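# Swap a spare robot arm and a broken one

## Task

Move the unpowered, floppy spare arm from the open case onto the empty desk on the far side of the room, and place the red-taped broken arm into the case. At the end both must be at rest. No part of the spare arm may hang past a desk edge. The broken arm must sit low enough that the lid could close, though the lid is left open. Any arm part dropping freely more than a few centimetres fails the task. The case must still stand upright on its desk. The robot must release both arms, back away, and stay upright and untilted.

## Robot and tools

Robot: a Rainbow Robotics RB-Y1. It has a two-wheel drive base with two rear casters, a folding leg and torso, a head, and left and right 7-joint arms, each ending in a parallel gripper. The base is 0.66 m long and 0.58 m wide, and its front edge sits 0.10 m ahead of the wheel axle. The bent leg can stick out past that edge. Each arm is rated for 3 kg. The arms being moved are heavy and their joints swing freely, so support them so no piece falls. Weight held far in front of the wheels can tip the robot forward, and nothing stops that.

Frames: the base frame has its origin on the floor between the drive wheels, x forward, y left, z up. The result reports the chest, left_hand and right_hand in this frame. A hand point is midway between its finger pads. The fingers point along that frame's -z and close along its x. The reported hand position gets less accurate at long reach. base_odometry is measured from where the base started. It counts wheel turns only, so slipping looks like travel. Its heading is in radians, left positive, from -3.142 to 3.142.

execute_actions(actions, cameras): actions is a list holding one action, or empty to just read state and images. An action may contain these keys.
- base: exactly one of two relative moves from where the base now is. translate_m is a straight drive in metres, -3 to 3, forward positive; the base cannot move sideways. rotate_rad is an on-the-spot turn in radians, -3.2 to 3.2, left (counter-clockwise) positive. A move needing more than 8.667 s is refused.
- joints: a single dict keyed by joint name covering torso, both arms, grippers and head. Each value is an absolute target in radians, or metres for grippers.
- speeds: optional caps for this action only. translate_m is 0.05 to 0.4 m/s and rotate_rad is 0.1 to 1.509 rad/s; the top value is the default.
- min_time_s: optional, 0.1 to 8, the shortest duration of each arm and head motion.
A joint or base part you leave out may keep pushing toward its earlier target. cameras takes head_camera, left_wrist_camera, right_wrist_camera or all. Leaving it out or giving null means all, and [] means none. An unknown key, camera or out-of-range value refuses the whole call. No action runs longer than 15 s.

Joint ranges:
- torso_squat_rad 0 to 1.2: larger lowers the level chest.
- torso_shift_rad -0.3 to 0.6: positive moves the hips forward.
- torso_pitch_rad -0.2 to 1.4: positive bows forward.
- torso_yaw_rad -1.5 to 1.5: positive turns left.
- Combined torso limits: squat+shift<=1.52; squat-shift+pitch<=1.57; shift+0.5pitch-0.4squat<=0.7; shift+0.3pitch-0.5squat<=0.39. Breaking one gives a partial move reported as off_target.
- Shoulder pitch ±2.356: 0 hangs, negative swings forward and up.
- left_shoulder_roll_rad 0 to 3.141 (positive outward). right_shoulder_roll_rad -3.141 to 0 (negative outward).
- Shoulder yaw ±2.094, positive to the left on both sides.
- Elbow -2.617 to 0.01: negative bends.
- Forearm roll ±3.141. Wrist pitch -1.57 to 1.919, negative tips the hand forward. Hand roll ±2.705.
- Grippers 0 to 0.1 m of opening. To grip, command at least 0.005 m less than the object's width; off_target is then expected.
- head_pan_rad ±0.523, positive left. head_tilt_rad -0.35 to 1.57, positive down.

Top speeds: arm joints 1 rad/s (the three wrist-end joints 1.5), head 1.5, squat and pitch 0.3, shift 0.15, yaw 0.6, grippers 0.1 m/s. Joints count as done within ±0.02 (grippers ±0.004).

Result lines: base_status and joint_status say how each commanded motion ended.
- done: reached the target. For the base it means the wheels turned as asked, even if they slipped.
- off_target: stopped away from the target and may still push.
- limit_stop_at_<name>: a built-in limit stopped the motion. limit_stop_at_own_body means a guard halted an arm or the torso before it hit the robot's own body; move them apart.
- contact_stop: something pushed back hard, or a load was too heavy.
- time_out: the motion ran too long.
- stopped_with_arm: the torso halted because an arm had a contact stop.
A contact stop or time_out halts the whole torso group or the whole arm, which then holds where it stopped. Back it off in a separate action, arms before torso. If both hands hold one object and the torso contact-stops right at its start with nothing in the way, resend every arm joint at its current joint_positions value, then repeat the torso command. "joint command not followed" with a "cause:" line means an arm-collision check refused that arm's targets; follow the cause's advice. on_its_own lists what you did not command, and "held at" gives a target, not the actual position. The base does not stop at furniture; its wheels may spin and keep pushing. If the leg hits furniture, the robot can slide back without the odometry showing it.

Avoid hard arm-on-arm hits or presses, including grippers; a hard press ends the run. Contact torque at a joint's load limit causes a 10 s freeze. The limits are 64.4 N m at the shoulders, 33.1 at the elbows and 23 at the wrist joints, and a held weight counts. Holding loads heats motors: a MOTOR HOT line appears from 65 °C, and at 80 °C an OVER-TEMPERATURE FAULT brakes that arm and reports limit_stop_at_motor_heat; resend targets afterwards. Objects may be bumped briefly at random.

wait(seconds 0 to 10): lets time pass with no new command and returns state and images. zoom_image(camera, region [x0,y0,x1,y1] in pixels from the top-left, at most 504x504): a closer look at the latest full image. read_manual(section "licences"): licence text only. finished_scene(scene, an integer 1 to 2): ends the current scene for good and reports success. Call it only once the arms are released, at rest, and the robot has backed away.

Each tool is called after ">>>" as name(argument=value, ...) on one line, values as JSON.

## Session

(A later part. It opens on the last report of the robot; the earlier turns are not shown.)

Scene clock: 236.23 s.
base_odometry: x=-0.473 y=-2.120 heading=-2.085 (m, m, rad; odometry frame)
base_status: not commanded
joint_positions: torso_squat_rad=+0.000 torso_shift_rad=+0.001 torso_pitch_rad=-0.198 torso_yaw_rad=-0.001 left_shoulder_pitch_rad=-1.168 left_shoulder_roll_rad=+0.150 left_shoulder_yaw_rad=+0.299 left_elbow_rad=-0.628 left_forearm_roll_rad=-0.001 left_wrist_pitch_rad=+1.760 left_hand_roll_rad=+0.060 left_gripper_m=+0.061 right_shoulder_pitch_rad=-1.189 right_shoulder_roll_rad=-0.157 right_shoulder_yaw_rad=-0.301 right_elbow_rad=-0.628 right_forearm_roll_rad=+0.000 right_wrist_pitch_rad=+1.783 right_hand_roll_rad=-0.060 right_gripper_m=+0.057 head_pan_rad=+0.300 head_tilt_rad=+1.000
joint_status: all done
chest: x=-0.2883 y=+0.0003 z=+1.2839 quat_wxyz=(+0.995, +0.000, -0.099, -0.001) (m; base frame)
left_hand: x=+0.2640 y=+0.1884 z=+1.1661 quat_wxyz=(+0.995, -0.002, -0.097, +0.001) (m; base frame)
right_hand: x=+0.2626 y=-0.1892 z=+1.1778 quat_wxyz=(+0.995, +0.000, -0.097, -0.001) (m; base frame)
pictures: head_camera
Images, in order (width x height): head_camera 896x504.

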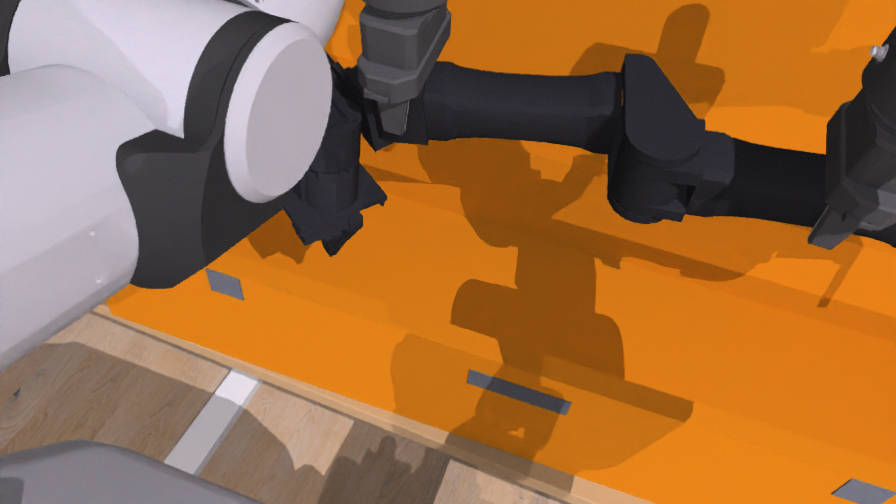

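>>> execute_actions(actions=[{"base":{"translate_m":-0.15},"speeds":{"translate_m":0.1}}], cameras=["head_camera"])

Scene clock: 242.80 s.
base_odometry: x=-0.400 y=-1.989 heading=-2.084 (m, m, rad; odometry frame)
base_status: done
joint_positions: torso_squat_rad=+0.000 torso_shift_rad=+0.001 torso_pitch_rad=-0.198 torso_yaw_rad=-0.001 left_shoulder_pitch_rad=-1.168 left_shoulder_roll_rad=+0.150 left_shoulder_yaw_rad=+0.299 left_elbow_rad=-0.628 left_forearm_roll_rad=-0.001 left_wrist_pitch_rad=+1.760 left_hand_roll_rad=+0.060 left_gripper_m=+0.061 right_shoulder_pitch_rad=-1.189 right_shoulder_roll_rad=-0.157 right_shoulder_yaw_rad=-0.301 right_elbow_rad=-0.628 right_forearm_roll_rad=+0.000 right_wrist_pitch_rad=+1.783 right_hand_roll_rad=-0.060 right_gripper_m=+0.057 head_pan_rad=+0.300 head_tilt_rad=+1.000
joint_status: not commanded
chest: x=-0.2884 y=+0.0003 z=+1.2839 quat_wxyz=(+0.995, +0.000, -0.099, +0.000) (m; base frame)
left_hand: x=+0.2639 y=+0.1885 z=+1.1661 quat_wxyz=(+0.995, -0.002, -0.097, +0.001) (m; base frame)
right_hand: x=+0.2625 y=-0.1892 z=+1.1777 quat_wxyz=(+0.995, +0.000, -0.096, -0.001) (m; base frame)
pictures: head_camera
Images, in order (width x height): head_camera 896x504.

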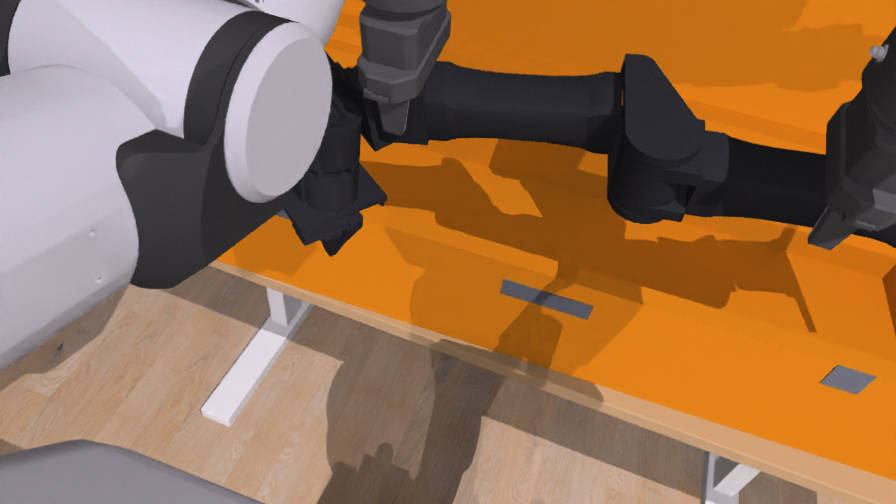

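>>> execute_actions(actions=[{"base":{"translate_m":-0.5},"joints":{"head_pan_rad":0,"head_tilt_rad":0.7}}], cameras=[])

>>> execute_actions(actions=[{"base":{"rotate_rad":-3.13},"speeds":{"rotate_rad":0.8}}], cameras=["head_camera"])

>>> execute_actions(actions=[{"base":{"translate_m":2.7}}], cameras=["head_camera"])

Scene clock: 261.57 s.
base_odometry: x=-0.154 y=-1.554 heading=-2.085 (m, m, rad; odometry frame)
base_status: done
joint_positions: torso_squat_rad=+0.000 torso_shift_rad=+0.001 torso_pitch_rad=-0.198 torso_yaw_rad=-0.001 left_shoulder_pitch_rad=-1.168 left_shoulder_roll_rad=+0.150 left_shoulder_yaw_rad=+0.299 left_elbow_rad=-0.628 left_forearm_roll_rad=-0.001 left_wrist_pitch_rad=+1.760 left_hand_roll_rad=+0.060 left_gripper_m=+0.061 right_shoulder_pitch_rad=-1.189 right_shoulder_roll_rad=-0.157 right_shoulder_yaw_rad=-0.301 right_elbow_rad=-0.628 right_forearm_roll_rad=+0.000 right_wrist_pitch_rad=+1.783 right_hand_roll_rad=-0.060 right_gripper_m=+0.057 head_pan_rad=+0.000 head_tilt_rad=+0.700
joint_status: all done
chest: x=-0.2883 y=+0.0003 z=+1.2839 quat_wxyz=(+0.995, +0.000, -0.099, +0.000) (m; base frame)
left_hand: x=+0.2640 y=+0.1884 z=+1.1660 quat_wxyz=(+0.995, -0.002, -0.097, +0.001) (m; base frame)
right_hand: x=+0.2626 y=-0.1892 z=+1.1775 quat_wxyz=(+0.995, +0.000, -0.096, -0.001) (m; base frame)
pictures: none
No camera images: the call's "cameras" was empty. Leave "cameras" out to get every camera's image.

Scene clock: 267.40 s.
base_odometry: x=-0.154 y=-1.554 heading=+1.068 (m, m, rad; odometry frame)
base_status: done
joint_positions: torso_squat_rad=+0.000 torso_shift_rad=+0.001 torso_pitch_rad=-0.198 torso_yaw_rad=-0.001 left_shoulder_pitch_rad=-1.168 left_shoulder_roll_rad=+0.150 left_shoulder_yaw_rad=+0.299 left_elbow_rad=-0.628 left_forearm_roll_rad=-0.001 left_wrist_pitch_rad=+1.760 left_hand_roll_rad=+0.060 left_gripper_m=+0.061 right_shoulder_pitch_rad=-1.189 right_shoulder_roll_rad=-0.157 right_shoulder_yaw_rad=-0.301 right_elbow_rad=-0.628 right_forearm_roll_rad=+0.000 right_wrist_pitch_rad=+1.783 right_hand_roll_rad=-0.060 right_gripper_m=+0.057 head_pan_rad=+0.000 head_tilt_rad=+0.700
joint_status: not commanded
chest: x=-0.2883 y=+0.0002 z=+1.2839 quat_wxyz=(+0.995, +0.000, -0.099, +0.000) (m; base frame)
left_hand: x=+0.2640 y=+0.1884 z=+1.1661 quat_wxyz=(+0.995, -0.002, -0.097, +0.001) (m; base frame)
right_hand: x=+0.2626 y=-0.1892 z=+1.1775 quat_wxyz=(+0.995, +0.000, -0.096, -0.001) (m; base frame)
pictures: head_camera
Images, in order (width x height): head_camera 896x504.

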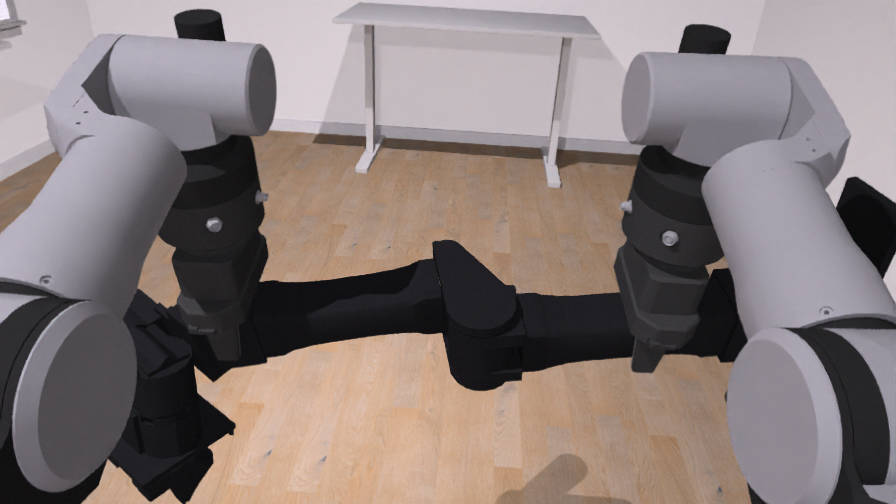

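Scene clock: 275.47 s.
base_odometry: x=+1.148 y=+0.812 heading=+1.068 (m, m, rad; odometry frame)
base_status: done
joint_positions: torso_squat_rad=+0.000 torso_shift_rad=+0.001 torso_pitch_rad=-0.198 torso_yaw_rad=-0.001 left_shoulder_pitch_rad=-1.168 left_shoulder_roll_rad=+0.150 left_shoulder_yaw_rad=+0.299 left_elbow_rad=-0.628 left_forearm_roll_rad=-0.001 left_wrist_pitch_rad=+1.760 left_hand_roll_rad=+0.060 left_gripper_m=+0.061 right_shoulder_pitch_rad=-1.189 right_shoulder_roll_rad=-0.157 right_shoulder_yaw_rad=-0.301 right_elbow_rad=-0.628 right_forearm_roll_rad=+0.000 right_wrist_pitch_rad=+1.783 right_hand_roll_rad=-0.060 right_gripper_m=+0.057 head_pan_rad=+0.000 head_tilt_rad=+0.700
joint_status: not commanded
chest: x=-0.2881 y=+0.0002 z=+1.2839 quat_wxyz=(+0.995, +0.000, -0.099, +0.000) (m; base frame)
left_hand: x=+0.2642 y=+0.1884 z=+1.1659 quat_wxyz=(+0.995, -0.002, -0.097, +0.001) (m; base frame)
right_hand: x=+0.2627 y=-0.1892 z=+1.1774 quat_wxyz=(+0.995, +0.000, -0.096, -0.001) (m; base frame)
pictures: head_camera
Images, in order (width x height): head_camera 896x504.

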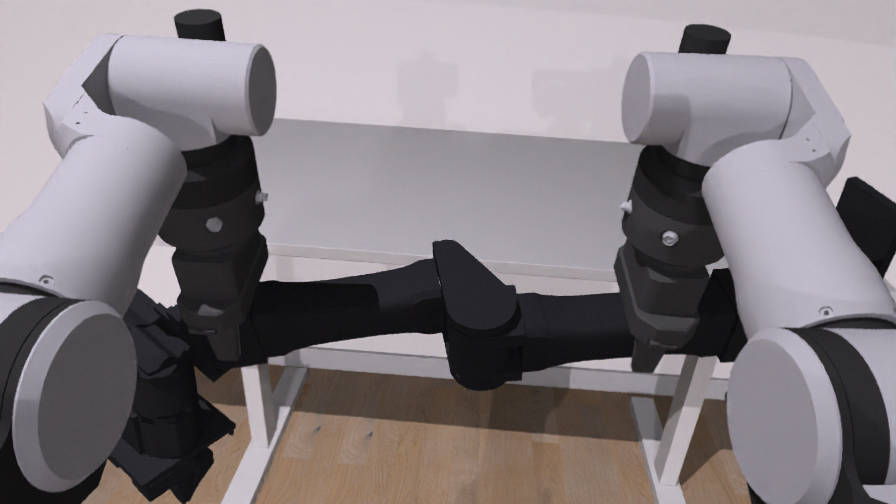

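>>> execute_actions(actions=[{"base":{"translate_m":0.35},"joints":{"left_shoulder_pitch_rad":-1.286,"left_shoulder_roll_rad":0.189,"left_shoulder_yaw_rad":0.313,"right_shoulder_pitch_rad":-1.307,"right_shoulder_roll_rad":-0.196,"right_shoulder_yaw_rad":-0.315,"head_tilt_rad":1.0},"min_time_s":2}], cameras=["head_camera"])

Scene clock: 286.40 s.
base_odometry: x=+1.316 y=+1.119 heading=+1.067 (m, m, rad; odometry frame)
base_status: done
joint_positions: torso_squat_rad=+0.000 torso_shift_rad=+0.001 torso_pitch_rad=-0.198 torso_yaw_rad=-0.001 left_shoulder_pitch_rad=-1.282 left_shoulder_roll_rad=+0.189 left_shoulder_yaw_rad=+0.313 left_elbow_rad=-0.628 left_forearm_roll_rad=-0.001 left_wrist_pitch_rad=+1.760 left_hand_roll_rad=+0.060 left_gripper_m=+0.061 right_shoulder_pitch_rad=-1.303 right_shoulder_roll_rad=-0.195 right_shoulder_yaw_rad=-0.314 right_elbow_rad=-0.628 right_forearm_roll_rad=+0.000 right_wrist_pitch_rad=+1.783 right_hand_roll_rad=-0.060 right_gripper_m=+0.057 head_pan_rad=+0.000 head_tilt_rad=+1.000
joint_status: all done
chest: x=-0.2882 y=+0.0002 z=+1.2839 quat_wxyz=(+0.995, +0.000, -0.099, +0.000) (m; base frame)
left_hand: x=+0.2833 y=+0.1887 z=+1.2344 quat_wxyz=(+0.988, -0.002, -0.155, +0.001) (m; base frame)
right_hand: x=+0.2806 y=-0.1892 z=+1.2458 quat_wxyz=(+0.988, +0.000, -0.155, -0.001) (m; base frame)
pictures: head_camera
Images, in order (width x height): head_camera 896x504.

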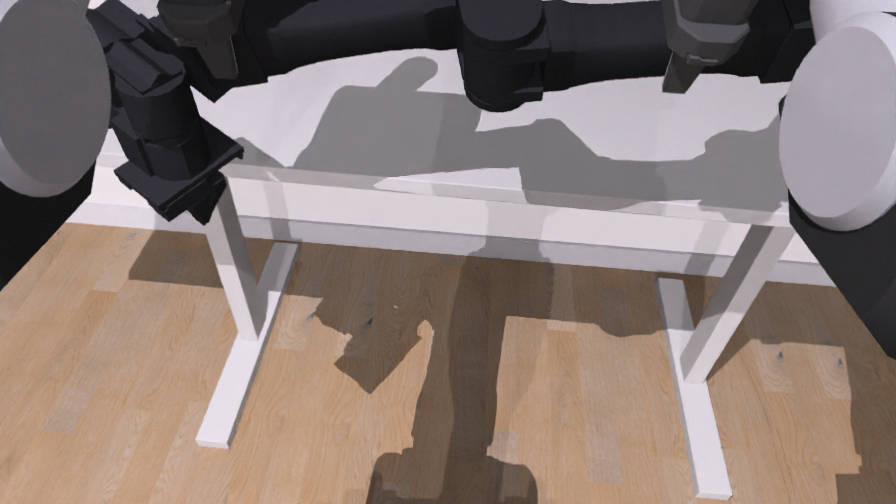

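>>> execute_actions(actions=[{"base":{"rotate_rad":-0.06}}], cameras=[])

>>> execute_actions(actions=[{"base":{"translate_m":0.4},"speeds":{"translate_m":0.2}}], cameras=["head_camera"])

>>> execute_actions(actions=[{"joints":{"left_shoulder_pitch_rad":-1.172,"left_shoulder_roll_rad":0.150,"left_shoulder_yaw_rad":0.299,"right_shoulder_pitch_rad":-1.193,"right_shoulder_roll_rad":-0.157,"right_shoulder_yaw_rad":-0.301,"head_pan_rad":0.25},"min_time_s":2}], cameras=["head_camera"])

Scene clock: 302.60 s.
base_odometry: x=+1.317 y=+1.119 heading=+1.008 (m, m, rad; odometry frame)
base_status: done
joint_positions: torso_squat_rad=+0.000 torso_shift_rad=+0.001 torso_pitch_rad=-0.198 torso_yaw_rad=-0.001 left_shoulder_pitch_rad=-1.282 left_shoulder_roll_rad=+0.189 left_shoulder_yaw_rad=+0.313 left_elbow_rad=-0.628 left_forearm_roll_rad=+0.000 left_wrist_pitch_rad=+1.760 left_hand_roll_rad=+0.060 left_gripper_m=+0.061 right_shoulder_pitch_rad=-1.303 right_shoulder_roll_rad=-0.195 right_shoulder_yaw_rad=-0.314 right_elbow_rad=-0.628 right_forearm_roll_rad=+0.000 right_wrist_pitch_rad=+1.783 right_hand_roll_rad=-0.060 right_gripper_m=+0.057 head_pan_rad=+0.000 head_tilt_rad=+1.000
joint_status: not commanded
chest: x=-0.2882 y=+0.0002 z=+1.2839 quat_wxyz=(+0.995, +0.000, -0.099, +0.000) (m; base frame)
left_hand: x=+0.2833 y=+0.1887 z=+1.2344 quat_wxyz=(+0.988, -0.002, -0.155, +0.001) (m; base frame)
right_hand: x=+0.2806 y=-0.1891 z=+1.2459 quat_wxyz=(+0.988, +0.000, -0.155, -0.001) (m; base frame)
pictures: none
No camera images: the call's "cameras" was empty. Leave "cameras" out to get every camera's image.

Scene clock: 305.60 s.
base_odometry: x=+1.530 y=+1.457 heading=+1.007 (m, m, rad; odometry frame)
base_status: done
joint_positions: torso_squat_rad=+0.000 torso_shift_rad=+0.001 torso_pitch_rad=-0.198 torso_yaw_rad=-0.001 left_shoulder_pitch_rad=-1.282 left_shoulder_roll_rad=+0.189 left_shoulder_yaw_rad=+0.313 left_elbow_rad=-0.628 left_forearm_roll_rad=+0.000 left_wrist_pitch_rad=+1.760 left_hand_roll_rad=+0.060 left_gripper_m=+0.061 right_shoulder_pitch_rad=-1.303 right_shoulder_roll_rad=-0.195 right_shoulder_yaw_rad=-0.314 right_elbow_rad=-0.628 right_forearm_roll_rad=+0.000 right_wrist_pitch_rad=+1.783 right_hand_roll_rad=-0.060 right_gripper_m=+0.057 head_pan_rad=+0.000 head_tilt_rad=+1.000
joint_status: not commanded
chest: x=-0.2881 y=+0.0002 z=+1.2839 quat_wxyz=(+0.995, +0.000, -0.099, +0.000) (m; base frame)
left_hand: x=+0.2834 y=+0.1887 z=+1.2344 quat_wxyz=(+0.988, -0.002, -0.155, +0.001) (m; base frame)
right_hand: x=+0.2806 y=-0.1891 z=+1.2458 quat_wxyz=(+0.988, +0.000, -0.155, -0.001) (m; base frame)
pictures: head_camera
Images, in order (width x height): head_camera 896x504.

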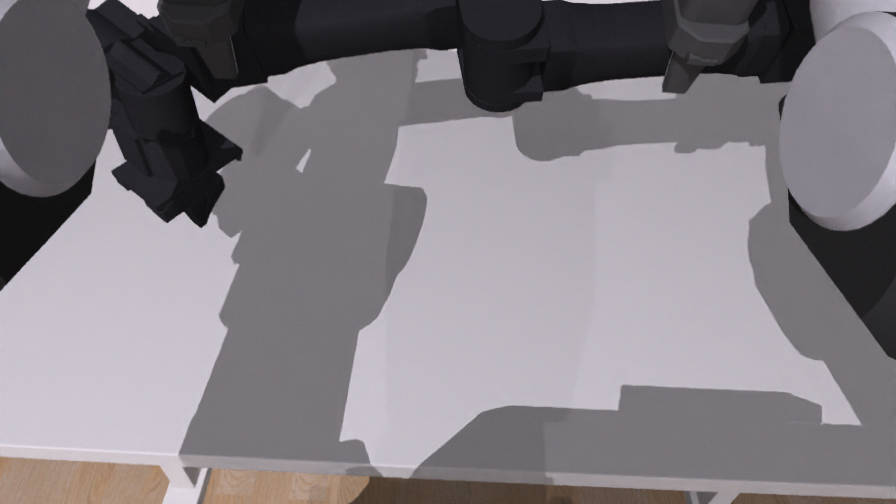

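Scene clock: 307.90 s.
base_odometry: x=+1.530 y=+1.457 heading=+1.007 (m, m, rad; odometry frame)
base_status: not commanded
joint_positions: torso_squat_rad=+0.000 torso_shift_rad=+0.001 torso_pitch_rad=-0.199 torso_yaw_rad=-0.001 left_shoulder_pitch_rad=-1.174 left_shoulder_roll_rad=+0.152 left_shoulder_yaw_rad=+0.299 left_elbow_rad=-0.631 left_forearm_roll_rad=+0.000 left_wrist_pitch_rad=+1.760 left_hand_roll_rad=+0.060 left_gripper_m=+0.061 right_shoulder_pitch_rad=-1.189 right_shoulder_roll_rad=-0.156 right_shoulder_yaw_rad=-0.301 right_elbow_rad=-0.627 right_forearm_roll_rad=+0.000 right_wrist_pitch_rad=+1.783 right_hand_roll_rad=-0.060 right_gripper_m=+0.056 head_pan_rad=+0.250 head_tilt_rad=+1.000
joint_status: all done
chest: x=-0.2887 y=+0.0001 z=+1.2838 quat_wxyz=(+0.995, +0.000, -0.099, +0.000) (m; base frame)
left_hand: x=+0.2653 y=+0.1883 z=+1.1707 quat_wxyz=(+0.995, -0.002, -0.102, +0.000) (m; base frame)
right_hand: x=+0.2621 y=-0.1891 z=+1.1774 quat_wxyz=(+0.995, +0.001, -0.096, -0.001) (m; base frame)
pictures: head_camera
Images, in order (width x height): head_camera 896x504.

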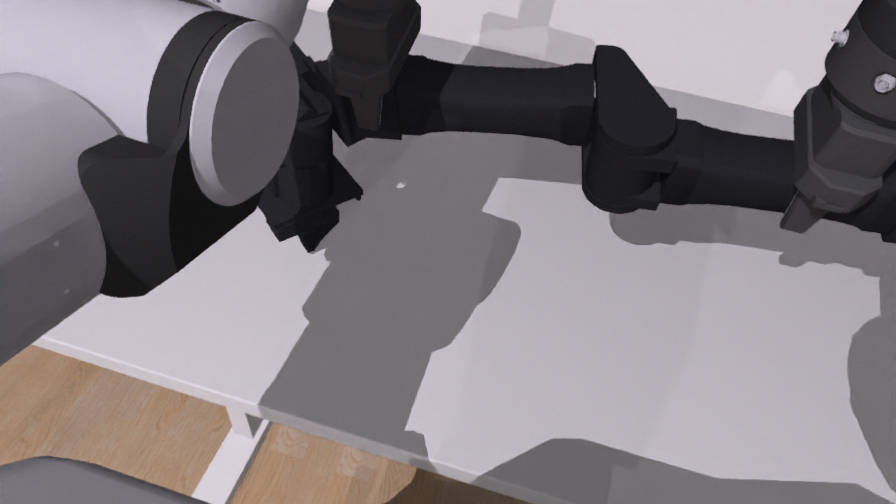

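>>> execute_actions(actions=[{"joints":{"torso_yaw_rad":-0.2}}], cameras=["head_camera","left_wrist_camera"])

Scene clock: 320.47 s.
base_odometry: x=+1.530 y=+1.457 heading=+1.007 (m, m, rad; odometry frame)
base_status: not commanded
joint_positions: torso_squat_rad=+0.000 torso_shift_rad=+0.001 torso_pitch_rad=-0.198 torso_yaw_rad=-0.200 left_shoulder_pitch_rad=-1.169 left_shoulder_roll_rad=+0.150 left_shoulder_yaw_rad=+0.299 left_elbow_rad=-0.629 left_forearm_roll_rad=+0.000 left_wrist_pitch_rad=+1.760 left_hand_roll_rad=+0.060 left_gripper_m=+0.061 right_shoulder_pitch_rad=-1.189 right_shoulder_roll_rad=-0.156 right_shoulder_yaw_rad=-0.301 right_elbow_rad=-0.627 right_forearm_roll_rad=+0.000 right_wrist_pitch_rad=+1.783 right_hand_roll_rad=-0.060 right_gripper_m=+0.057 head_pan_rad=+0.250 head_tilt_rad=+1.000
joint_status: all done
chest: x=-0.2884 y=+0.0001 z=+1.2839 quat_wxyz=(+0.990, +0.010, -0.099, -0.099) (m; base frame)
left_hand: x=+0.2907 y=+0.0818 z=+1.1722 quat_wxyz=(+0.990, +0.008, -0.097, -0.098) (m; base frame)
right_hand: x=+0.2155 y=-0.2882 z=+1.1678 quat_wxyz=(+0.990, +0.011, -0.095, -0.100) (m; base frame)
pictures: head_camera, left_wrist_camera
Images, in order (width x height): head_camera 896x504, left_wrist_camera 644x364.

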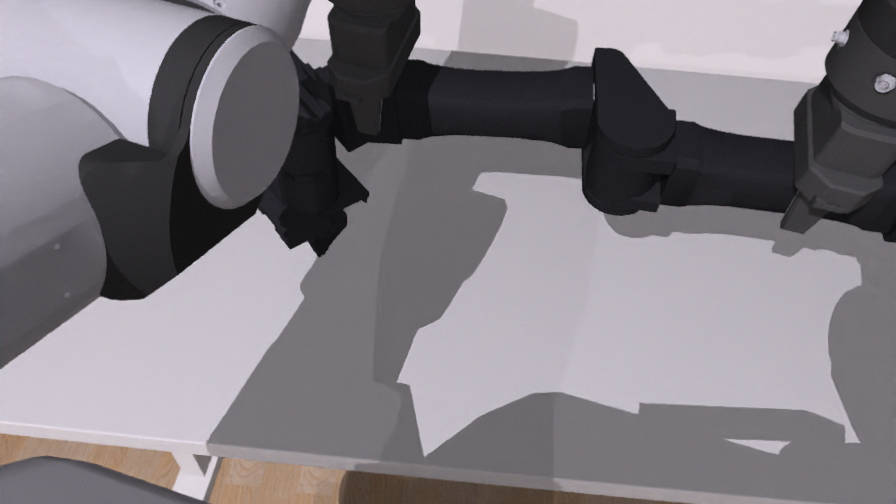

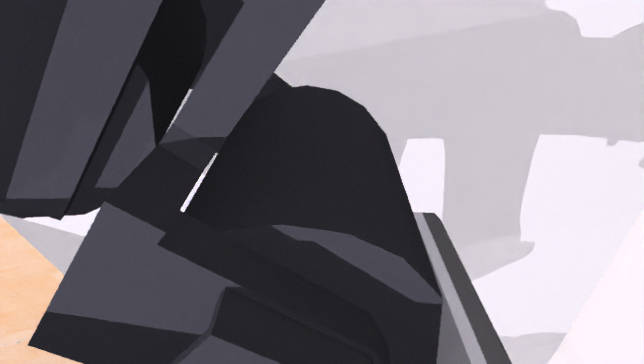

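>>> execute_actions(actions=[{"joints":{"left_shoulder_pitch_rad":-1.229,"left_shoulder_roll_rad":0.170,"left_shoulder_yaw_rad":0.306,"right_shoulder_pitch_rad":-1.25,"right_shoulder_roll_rad":-0.177,"right_shoulder_yaw_rad":-0.308}}], cameras=[])

>>> execute_actions(actions=[{"joints":{"torso_yaw_rad":0.25}}], cameras=["head_camera"])

>>> execute_actions(actions=[{"joints":{"torso_yaw_rad":0.1,"left_shoulder_pitch_rad":-1.172,"left_shoulder_roll_rad":0.150,"left_shoulder_yaw_rad":0.299,"right_shoulder_pitch_rad":-1.193,"right_shoulder_roll_rad":-0.157,"right_shoulder_yaw_rad":-0.301}}], cameras=["head_camera","left_wrist_camera"])

Scene clock: 335.47 s.
base_odometry: x=+1.530 y=+1.457 heading=+1.007 (m, m, rad; odometry frame)
base_status: not commanded
joint_positions: torso_squat_rad=+0.000 torso_shift_rad=+0.001 torso_pitch_rad=-0.198 torso_yaw_rad=-0.200 left_shoulder_pitch_rad=-1.226 left_shoulder_roll_rad=+0.170 left_shoulder_yaw_rad=+0.306 left_elbow_rad=-0.629 left_forearm_roll_rad=+0.000 left_wrist_pitch_rad=+1.760 left_hand_roll_rad=+0.060 left_gripper_m=+0.061 right_shoulder_pitch_rad=-1.246 right_shoulder_roll_rad=-0.176 right_shoulder_yaw_rad=-0.307 right_elbow_rad=-0.628 right_forearm_roll_rad=+0.000 right_wrist_pitch_rad=+1.783 right_hand_roll_rad=-0.060 right_gripper_m=+0.057 head_pan_rad=+0.250 head_tilt_rad=+1.000
joint_status: all done
chest: x=-0.2883 y=+0.0001 z=+1.2839 quat_wxyz=(+0.990, +0.010, -0.098, -0.099) (m; base frame)
left_hand: x=+0.3011 y=+0.0787 z=+1.2061 quat_wxyz=(+0.987, +0.005, -0.126, -0.099) (m; base frame)
right_hand: x=+0.2253 y=-0.2916 z=+1.2019 quat_wxyz=(+0.987, +0.007, -0.125, -0.100) (m; base frame)
pictures: none
No camera images: the call's "cameras" was empty. Leave "cameras" out to get every camera's image.

Scene clock: 337.07 s.
base_odometry: x=+1.530 y=+1.457 heading=+1.007 (m, m, rad; odometry frame)
base_status: not commanded
joint_positions: torso_squat_rad=+0.000 torso_shift_rad=+0.001 torso_pitch_rad=-0.198 torso_yaw_rad=+0.250 left_shoulder_pitch_rad=-1.226 left_shoulder_roll_rad=+0.170 left_shoulder_yaw_rad=+0.306 left_elbow_rad=-0.629 left_forearm_roll_rad=+0.000 left_wrist_pitch_rad=+1.760 left_hand_roll_rad=+0.060 left_gripper_m=+0.061 right_shoulder_pitch_rad=-1.246 right_shoulder_roll_rad=-0.175 right_shoulder_yaw_rad=-0.307 right_elbow_rad=-0.628 right_forearm_roll_rad=+0.000 right_wrist_pitch_rad=+1.783 right_hand_roll_rad=-0.060 right_gripper_m=+0.057 head_pan_rad=+0.250 head_tilt_rad=+1.000
joint_status: all done
chest: x=-0.2883 y=+0.0005 z=+1.2839 quat_wxyz=(+0.987, -0.013, -0.098, +0.124) (m; base frame)
left_hand: x=+0.2125 y=+0.3162 z=+1.1878 quat_wxyz=(+0.984, -0.011, -0.126, +0.126) (m; base frame)
right_hand: x=+0.3020 y=-0.0498 z=+1.2170 quat_wxyz=(+0.984, -0.009, -0.124, +0.125) (m; base frame)
pictures: head_camera
Images, in order (width x height): head_camera 896x504.

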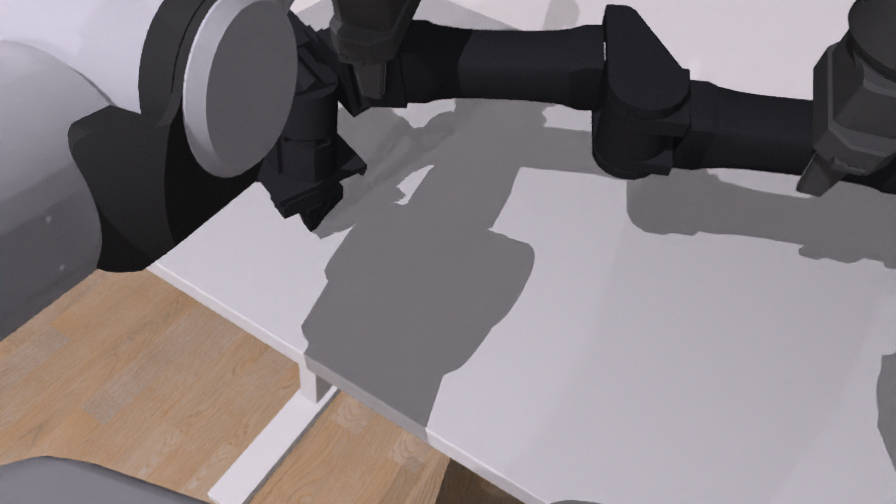

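Scene clock: 338.60 s.
base_odometry: x=+1.530 y=+1.457 heading=+1.007 (m, m, rad; odometry frame)
base_status: not commanded
joint_positions: torso_squat_rad=+0.000 torso_shift_rad=+0.001 torso_pitch_rad=-0.198 torso_yaw_rad=+0.220 left_shoulder_pitch_rad=-1.185 left_shoulder_roll_rad=+0.157 left_shoulder_yaw_rad=+0.299 left_elbow_rad=-0.636 left_forearm_roll_rad=-0.001 left_wrist_pitch_rad=+1.760 left_hand_roll_rad=+0.060 left_gripper_m=+0.062 right_shoulder_pitch_rad=-1.189 right_shoulder_roll_rad=-0.156 right_shoulder_yaw_rad=-0.301 right_elbow_rad=-0.627 right_forearm_roll_rad=+0.000 right_wrist_pitch_rad=+1.783 right_hand_roll_rad=-0.060 right_gripper_m=+0.056 head_pan_rad=+0.250 head_tilt_rad=+1.000
joint_status: torso_yaw_rad contact_stop (moved -0.030 of -0.150); left_shoulder_pitch_rad contact_stop (moved +0.040 of +0.054); the others done
on_its_own: torso_yaw_rad is held at +0.220, not at your +0.100, since a contact_stop
chest: x=-0.2883 y=+0.0001 z=+1.2839 quat_wxyz=(+0.989, -0.011, -0.098, +0.109) (m; base frame)
left_hand: x=+0.2157 y=+0.2990 z=+1.1680 quat_wxyz=(+0.988, -0.011, -0.109, +0.110) (m; base frame)
right_hand: x=+0.2906 y=-0.0708 z=+1.1826 quat_wxyz=(+0.989, -0.010, -0.095, +0.109) (m; base frame)
pictures: head_camera, left_wrist_camera
Images, in order (width x height): head_camera 896x504, left_wrist_camera 644x364.

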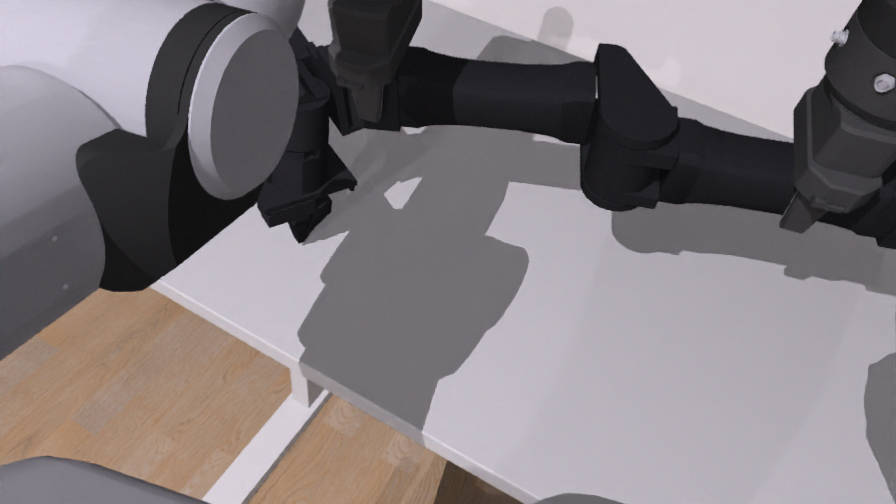

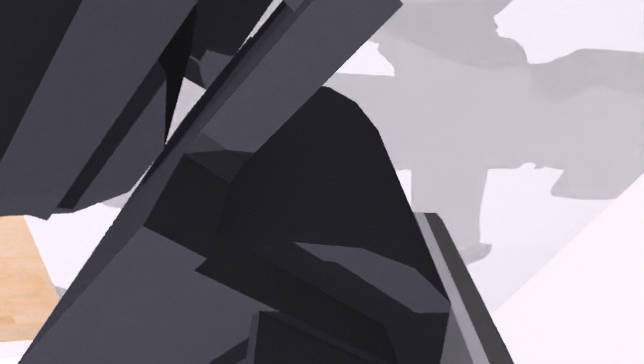

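>>> execute_actions(actions=[{"joints":{"left_shoulder_pitch_rad":-1.192,"left_shoulder_roll_rad":0.157,"left_shoulder_yaw_rad":0.301,"left_elbow_rad":-0.63}}], cameras=[])

>>> execute_actions(actions=[{"joints":{"torso_yaw_rad":0.1,"torso_squat_rad":0.22}}], cameras=["head_camera"])

Scene clock: 345.83 s.
base_odometry: x=+1.530 y=+1.457 heading=+1.007 (m, m, rad; odometry frame)
base_status: not commanded
joint_positions: torso_squat_rad=+0.000 torso_shift_rad=+0.001 torso_pitch_rad=-0.198 torso_yaw_rad=+0.220 left_shoulder_pitch_rad=-1.191 left_shoulder_roll_rad=+0.158 left_shoulder_yaw_rad=+0.301 left_elbow_rad=-0.629 left_forearm_roll_rad=-0.001 left_wrist_pitch_rad=+1.760 left_hand_roll_rad=+0.060 left_gripper_m=+0.062 right_shoulder_pitch_rad=-1.189 right_shoulder_roll_rad=-0.156 right_shoulder_yaw_rad=-0.301 right_elbow_rad=-0.628 right_forearm_roll_rad=+0.000 right_wrist_pitch_rad=+1.783 right_hand_roll_rad=-0.060 right_gripper_m=+0.056 head_pan_rad=+0.250 head_tilt_rad=+1.000
joint_status: all done
on_its_own: torso_yaw_rad is held at +0.220, not at your +0.100, since a contact_stop
chest: x=-0.2881 y=+0.0002 z=+1.2839 quat_wxyz=(+0.989, -0.011, -0.098, +0.109) (m; base frame)
left_hand: x=+0.2159 y=+0.2990 z=+1.1688 quat_wxyz=(+0.988, -0.011, -0.108, +0.110) (m; base frame)
right_hand: x=+0.2909 y=-0.0707 z=+1.1826 quat_wxyz=(+0.989, -0.011, -0.095, +0.109) (m; base frame)
pictures: none
No camera images: the call's "cameras" was empty. Leave "cameras" out to get every camera's image.

Scene clock: 347.33 s.
base_odometry: x=+1.530 y=+1.457 heading=+1.007 (m, m, rad; odometry frame)
base_status: not commanded
joint_positions: torso_squat_rad=+0.220 torso_shift_rad=+0.001 torso_pitch_rad=-0.198 torso_yaw_rad=+0.100 left_shoulder_pitch_rad=-1.190 left_shoulder_roll_rad=+0.158 left_shoulder_yaw_rad=+0.301 left_elbow_rad=-0.629 left_forearm_roll_rad=-0.001 left_wrist_pitch_rad=+1.760 left_hand_roll_rad=+0.060 left_gripper_m=+0.062 right_shoulder_pitch_rad=-1.189 right_shoulder_roll_rad=-0.156 right_shoulder_yaw_rad=-0.301 right_elbow_rad=-0.628 right_forearm_roll_rad=+0.000 right_wrist_pitch_rad=+1.783 right_hand_roll_rad=-0.060 right_gripper_m=+0.056 head_pan_rad=+0.250 head_tilt_rad=+1.000
joint_status: all done
chest: x=-0.2880 y=+0.0002 z=+1.2670 quat_wxyz=(+0.994, -0.005, -0.099, +0.050) (m; base frame)
left_hand: x=+0.2476 y=+0.2404 z=+1.1582 quat_wxyz=(+0.993, -0.006, -0.109, +0.050) (m; base frame)
right_hand: x=+0.2788 y=-0.1357 z=+1.1634 quat_wxyz=(+0.994, -0.005, -0.096, +0.049) (m; base frame)
pictures: head_camera
Images, in order (width x height): head_camera 896x504.

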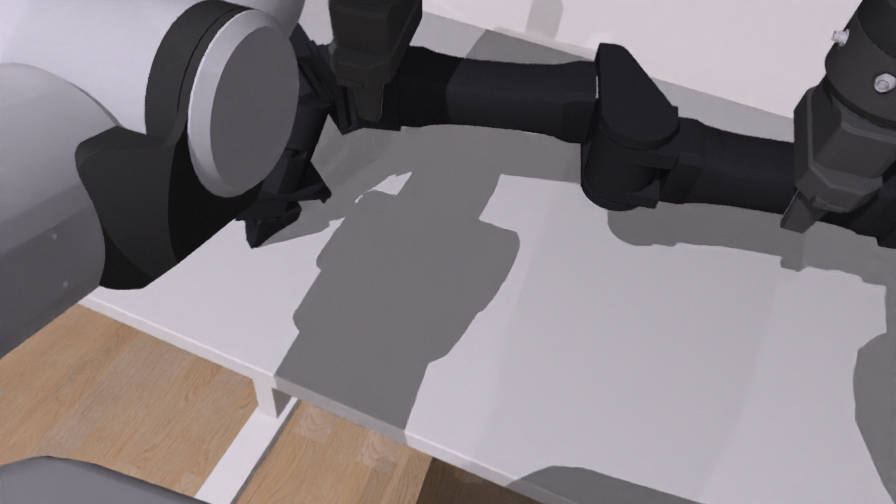

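Working.

>>> execute_actions(actions=[{"joints":{"torso_yaw_rad":0.0,"torso_pitch_rad":-0.13}}], cameras=["head_camera"])

>>> execute_actions(actions=[{"joints":{"torso_yaw_rad":-0.08,"torso_pitch_rad":0.0}}], cameras=["head_camera"])

Scene clock: 353.33 s.
base_odometry: x=+1.530 y=+1.457 heading=+1.007 (m, m, rad; odometry frame)
base_status: not commanded
joint_positions: torso_squat_rad=+0.220 torso_shift_rad=+0.001 torso_pitch_rad=-0.128 torso_yaw_rad=+0.000 left_shoulder_pitch_rad=-1.189 left_shoulder_roll_rad=+0.157 left_shoulder_yaw_rad=+0.301 left_elbow_rad=-0.629 left_forearm_roll_rad=-0.001 left_wrist_pitch_rad=+1.760 left_hand_roll_rad=+0.060 left_gripper_m=+0.062 right_shoulder_pitch_rad=-1.189 right_shoulder_roll_rad=-0.156 right_shoulder_yaw_rad=-0.301 right_elbow_rad=-0.628 right_forearm_roll_rad=+0.000 right_wrist_pitch_rad=+1.783 right_hand_roll_rad=-0.060 right_gripper_m=+0.056 head_pan_rad=+0.250 head_tilt_rad=+1.000
joint_status: all done
chest: x=-0.2667 y=+0.0002 z=+1.2705 quat_wxyz=(+0.998, +0.000, -0.064, +0.000) (m; base frame)
left_hand: x=+0.2810 y=+0.1888 z=+1.1267 quat_wxyz=(+0.997, -0.001, -0.073, +0.001) (m; base frame)
right_hand: x=+0.2755 y=-0.1887 z=+1.1257 quat_wxyz=(+0.998, +0.000, -0.061, +0.000) (m; base frame)
pictures: head_camera
Images, in order (width x height): head_camera 896x504.

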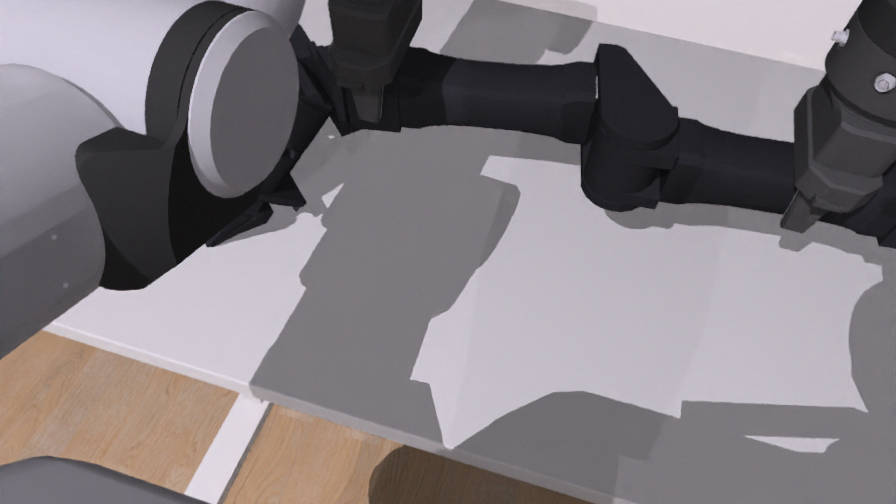

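Scene clock: 354.53 s.
base_odometry: x=+1.530 y=+1.457 heading=+1.007 (m, m, rad; odometry frame)
base_status: not commanded
joint_positions: torso_squat_rad=+0.220 torso_shift_rad=+0.001 torso_pitch_rad=+0.002 torso_yaw_rad=-0.080 left_shoulder_pitch_rad=-1.190 left_shoulder_roll_rad=+0.157 left_shoulder_yaw_rad=+0.301 left_elbow_rad=-0.629 left_forearm_roll_rad=-0.001 left_wrist_pitch_rad=+1.760 left_hand_roll_rad=+0.060 left_gripper_m=+0.062 right_shoulder_pitch_rad=-1.189 right_shoulder_roll_rad=-0.156 right_shoulder_yaw_rad=-0.301 right_elbow_rad=-0.628 right_forearm_roll_rad=+0.000 right_wrist_pitch_rad=+1.782 right_hand_roll_rad=-0.060 right_gripper_m=+0.056 head_pan_rad=+0.250 head_tilt_rad=+1.000
joint_status: all done
chest: x=-0.2266 y=+0.0001 z=+1.2731 quat_wxyz=(+0.999, +0.000, +0.001, -0.040) (m; base frame)
left_hand: x=+0.3116 y=+0.1461 z=+1.0600 quat_wxyz=(+0.999, -0.002, -0.009, -0.039) (m; base frame)
right_hand: x=+0.2756 y=-0.2296 z=+1.0594 quat_wxyz=(+0.999, +0.001, +0.003, -0.040) (m; base frame)
pictures: head_camera
Images, in order (width x height): head_camera 896x504.

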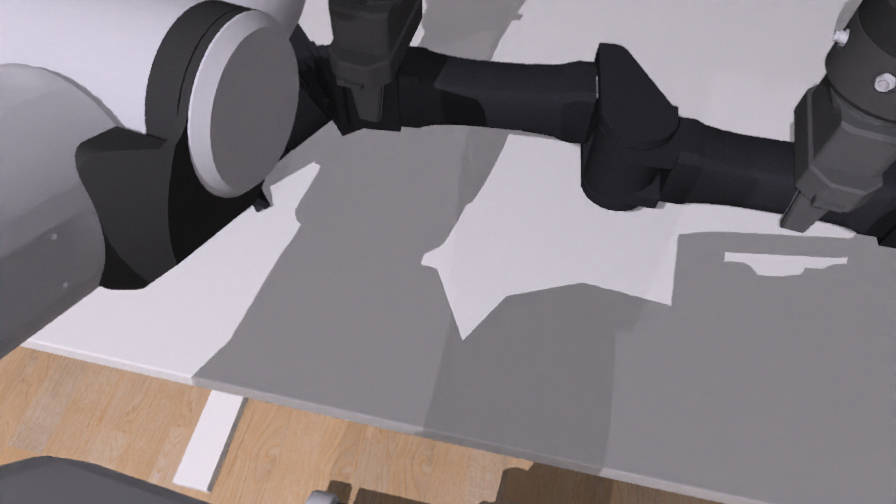

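>>> execute_actions(actions=[{"joints":{"torso_squat_rad":0.37,"head_pan_rad":-0.35,"head_tilt_rad":0.8}}])

Scene clock: 361.03 s.
base_odometry: x=+1.530 y=+1.457 heading=+1.007 (m, m, rad; odometry frame)
base_status: not commanded
joint_positions: torso_squat_rad=+0.370 torso_shift_rad=+0.000 torso_pitch_rad=+0.000 torso_yaw_rad=-0.080 left_shoulder_pitch_rad=-1.188 left_shoulder_roll_rad=+0.157 left_shoulder_yaw_rad=+0.301 left_elbow_rad=-0.629 left_forearm_roll_rad=-0.001 left_wrist_pitch_rad=+1.759 left_hand_roll_rad=+0.060 left_gripper_m=+0.062 right_shoulder_pitch_rad=-1.195 right_shoulder_roll_rad=-0.158 right_shoulder_yaw_rad=-0.301 right_elbow_rad=-0.631 right_forearm_roll_rad=+0.000 right_wrist_pitch_rad=+1.783 right_hand_roll_rad=-0.060 right_gripper_m=+0.057 head_pan_rad=-0.350 head_tilt_rad=+0.800
joint_status: all done
chest: x=-0.2277 y=+0.0005 z=+1.2426 quat_wxyz=(+0.999, -0.001, +0.000, -0.040) (m; base frame)
left_hand: x=+0.3105 y=+0.1465 z=+1.0295 quat_wxyz=(+0.999, -0.002, -0.009, -0.039) (m; base frame)
right_hand: x=+0.2773 y=-0.2293 z=+1.0341 quat_wxyz=(+0.999, +0.000, -0.002, -0.040) (m; base frame)
pictures: head_camera, left_wrist_camera, right_wrist_camera
Images, in order (width x height): head_camera 896x504, left_wrist_camera 644x364, right_wrist_camera 644x364.

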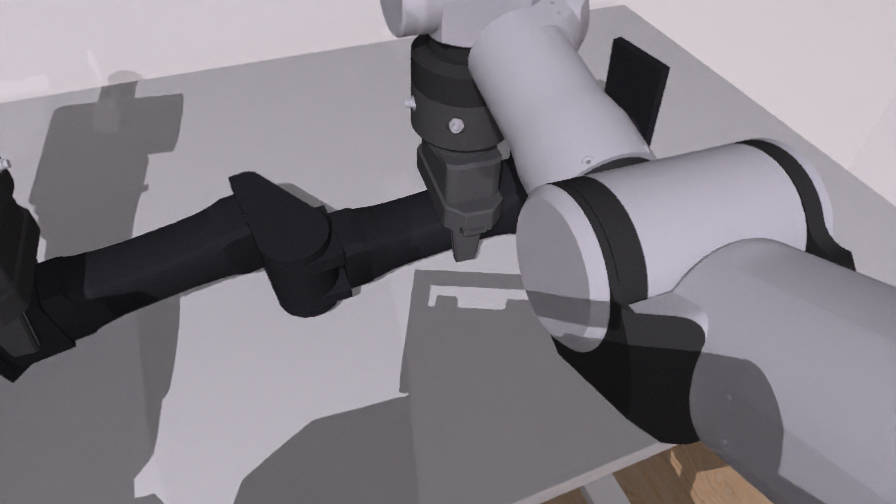

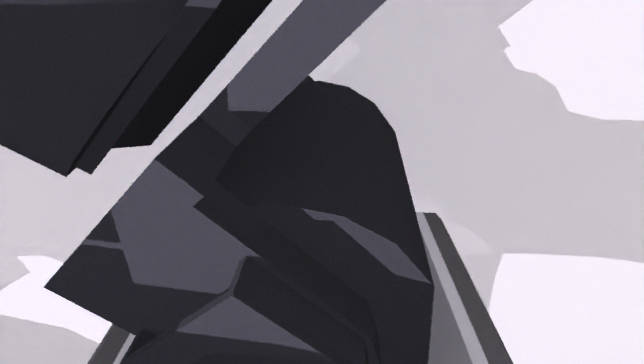

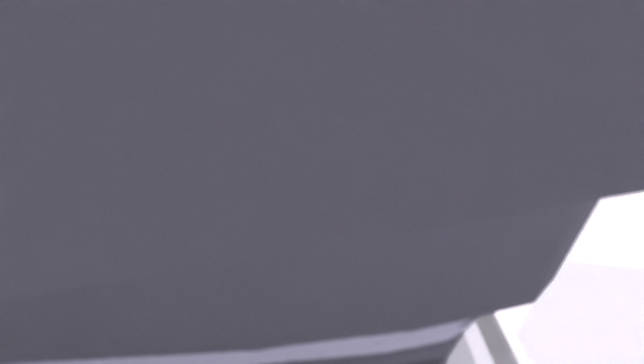

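>>> execute_actions(actions=[{"joints":{"left_shoulder_pitch_rad":-1.132,"left_shoulder_roll_rad":0.137,"left_shoulder_yaw_rad":0.294,"left_wrist_pitch_rad":1.72,"head_pan_rad":0.1},"min_time_s":1.5}], cameras=["head_camera"])

Scene clock: 370.40 s.
base_odometry: x=+1.530 y=+1.457 heading=+1.007 (m, m, rad; odometry frame)
base_status: not commanded
joint_positions: torso_squat_rad=+0.370 torso_shift_rad=+0.001 torso_pitch_rad=+0.000 torso_yaw_rad=-0.080 left_shoulder_pitch_rad=-1.163 left_shoulder_roll_rad=+0.150 left_shoulder_yaw_rad=+0.298 left_elbow_rad=-0.636 left_forearm_roll_rad=-0.001 left_wrist_pitch_rad=+1.734 left_hand_roll_rad=+0.061 left_gripper_m=+0.061 right_shoulder_pitch_rad=-1.193 right_shoulder_roll_rad=-0.157 right_shoulder_yaw_rad=-0.301 right_elbow_rad=-0.630 right_forearm_roll_rad=+0.000 right_wrist_pitch_rad=+1.782 right_hand_roll_rad=-0.060 right_gripper_m=+0.057 head_pan_rad=+0.100 head_tilt_rad=+0.800
joint_status: left_shoulder_pitch_rad contact_stop (moved +0.026 of +0.056); the others done
on_its_own: left_shoulder_pitch_rad is held at -1.163, not at your -1.132, since a contact_stop
chest: x=-0.2275 y=+0.0003 z=+1.2426 quat_wxyz=(+0.999, +0.000, +0.000, -0.040) (m; base frame)
left_hand: x=+0.3102 y=+0.1469 z=+1.0177 quat_wxyz=(+0.999, -0.003, -0.012, -0.038) (m; base frame)
right_hand: x=+0.2767 y=-0.2290 z=+1.0322 quat_wxyz=(+0.999, +0.000, +0.000, -0.040) (m; base frame)
pictures: head_camera
Images, in order (width x height): head_camera 896x504.

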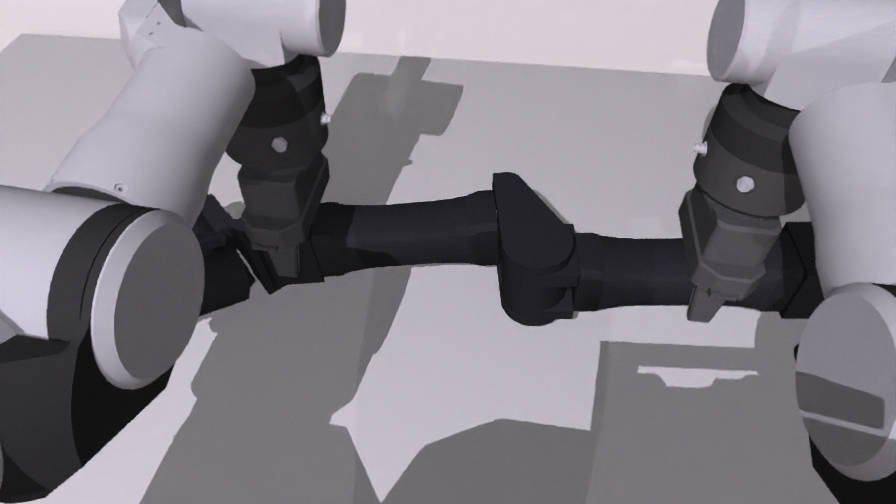

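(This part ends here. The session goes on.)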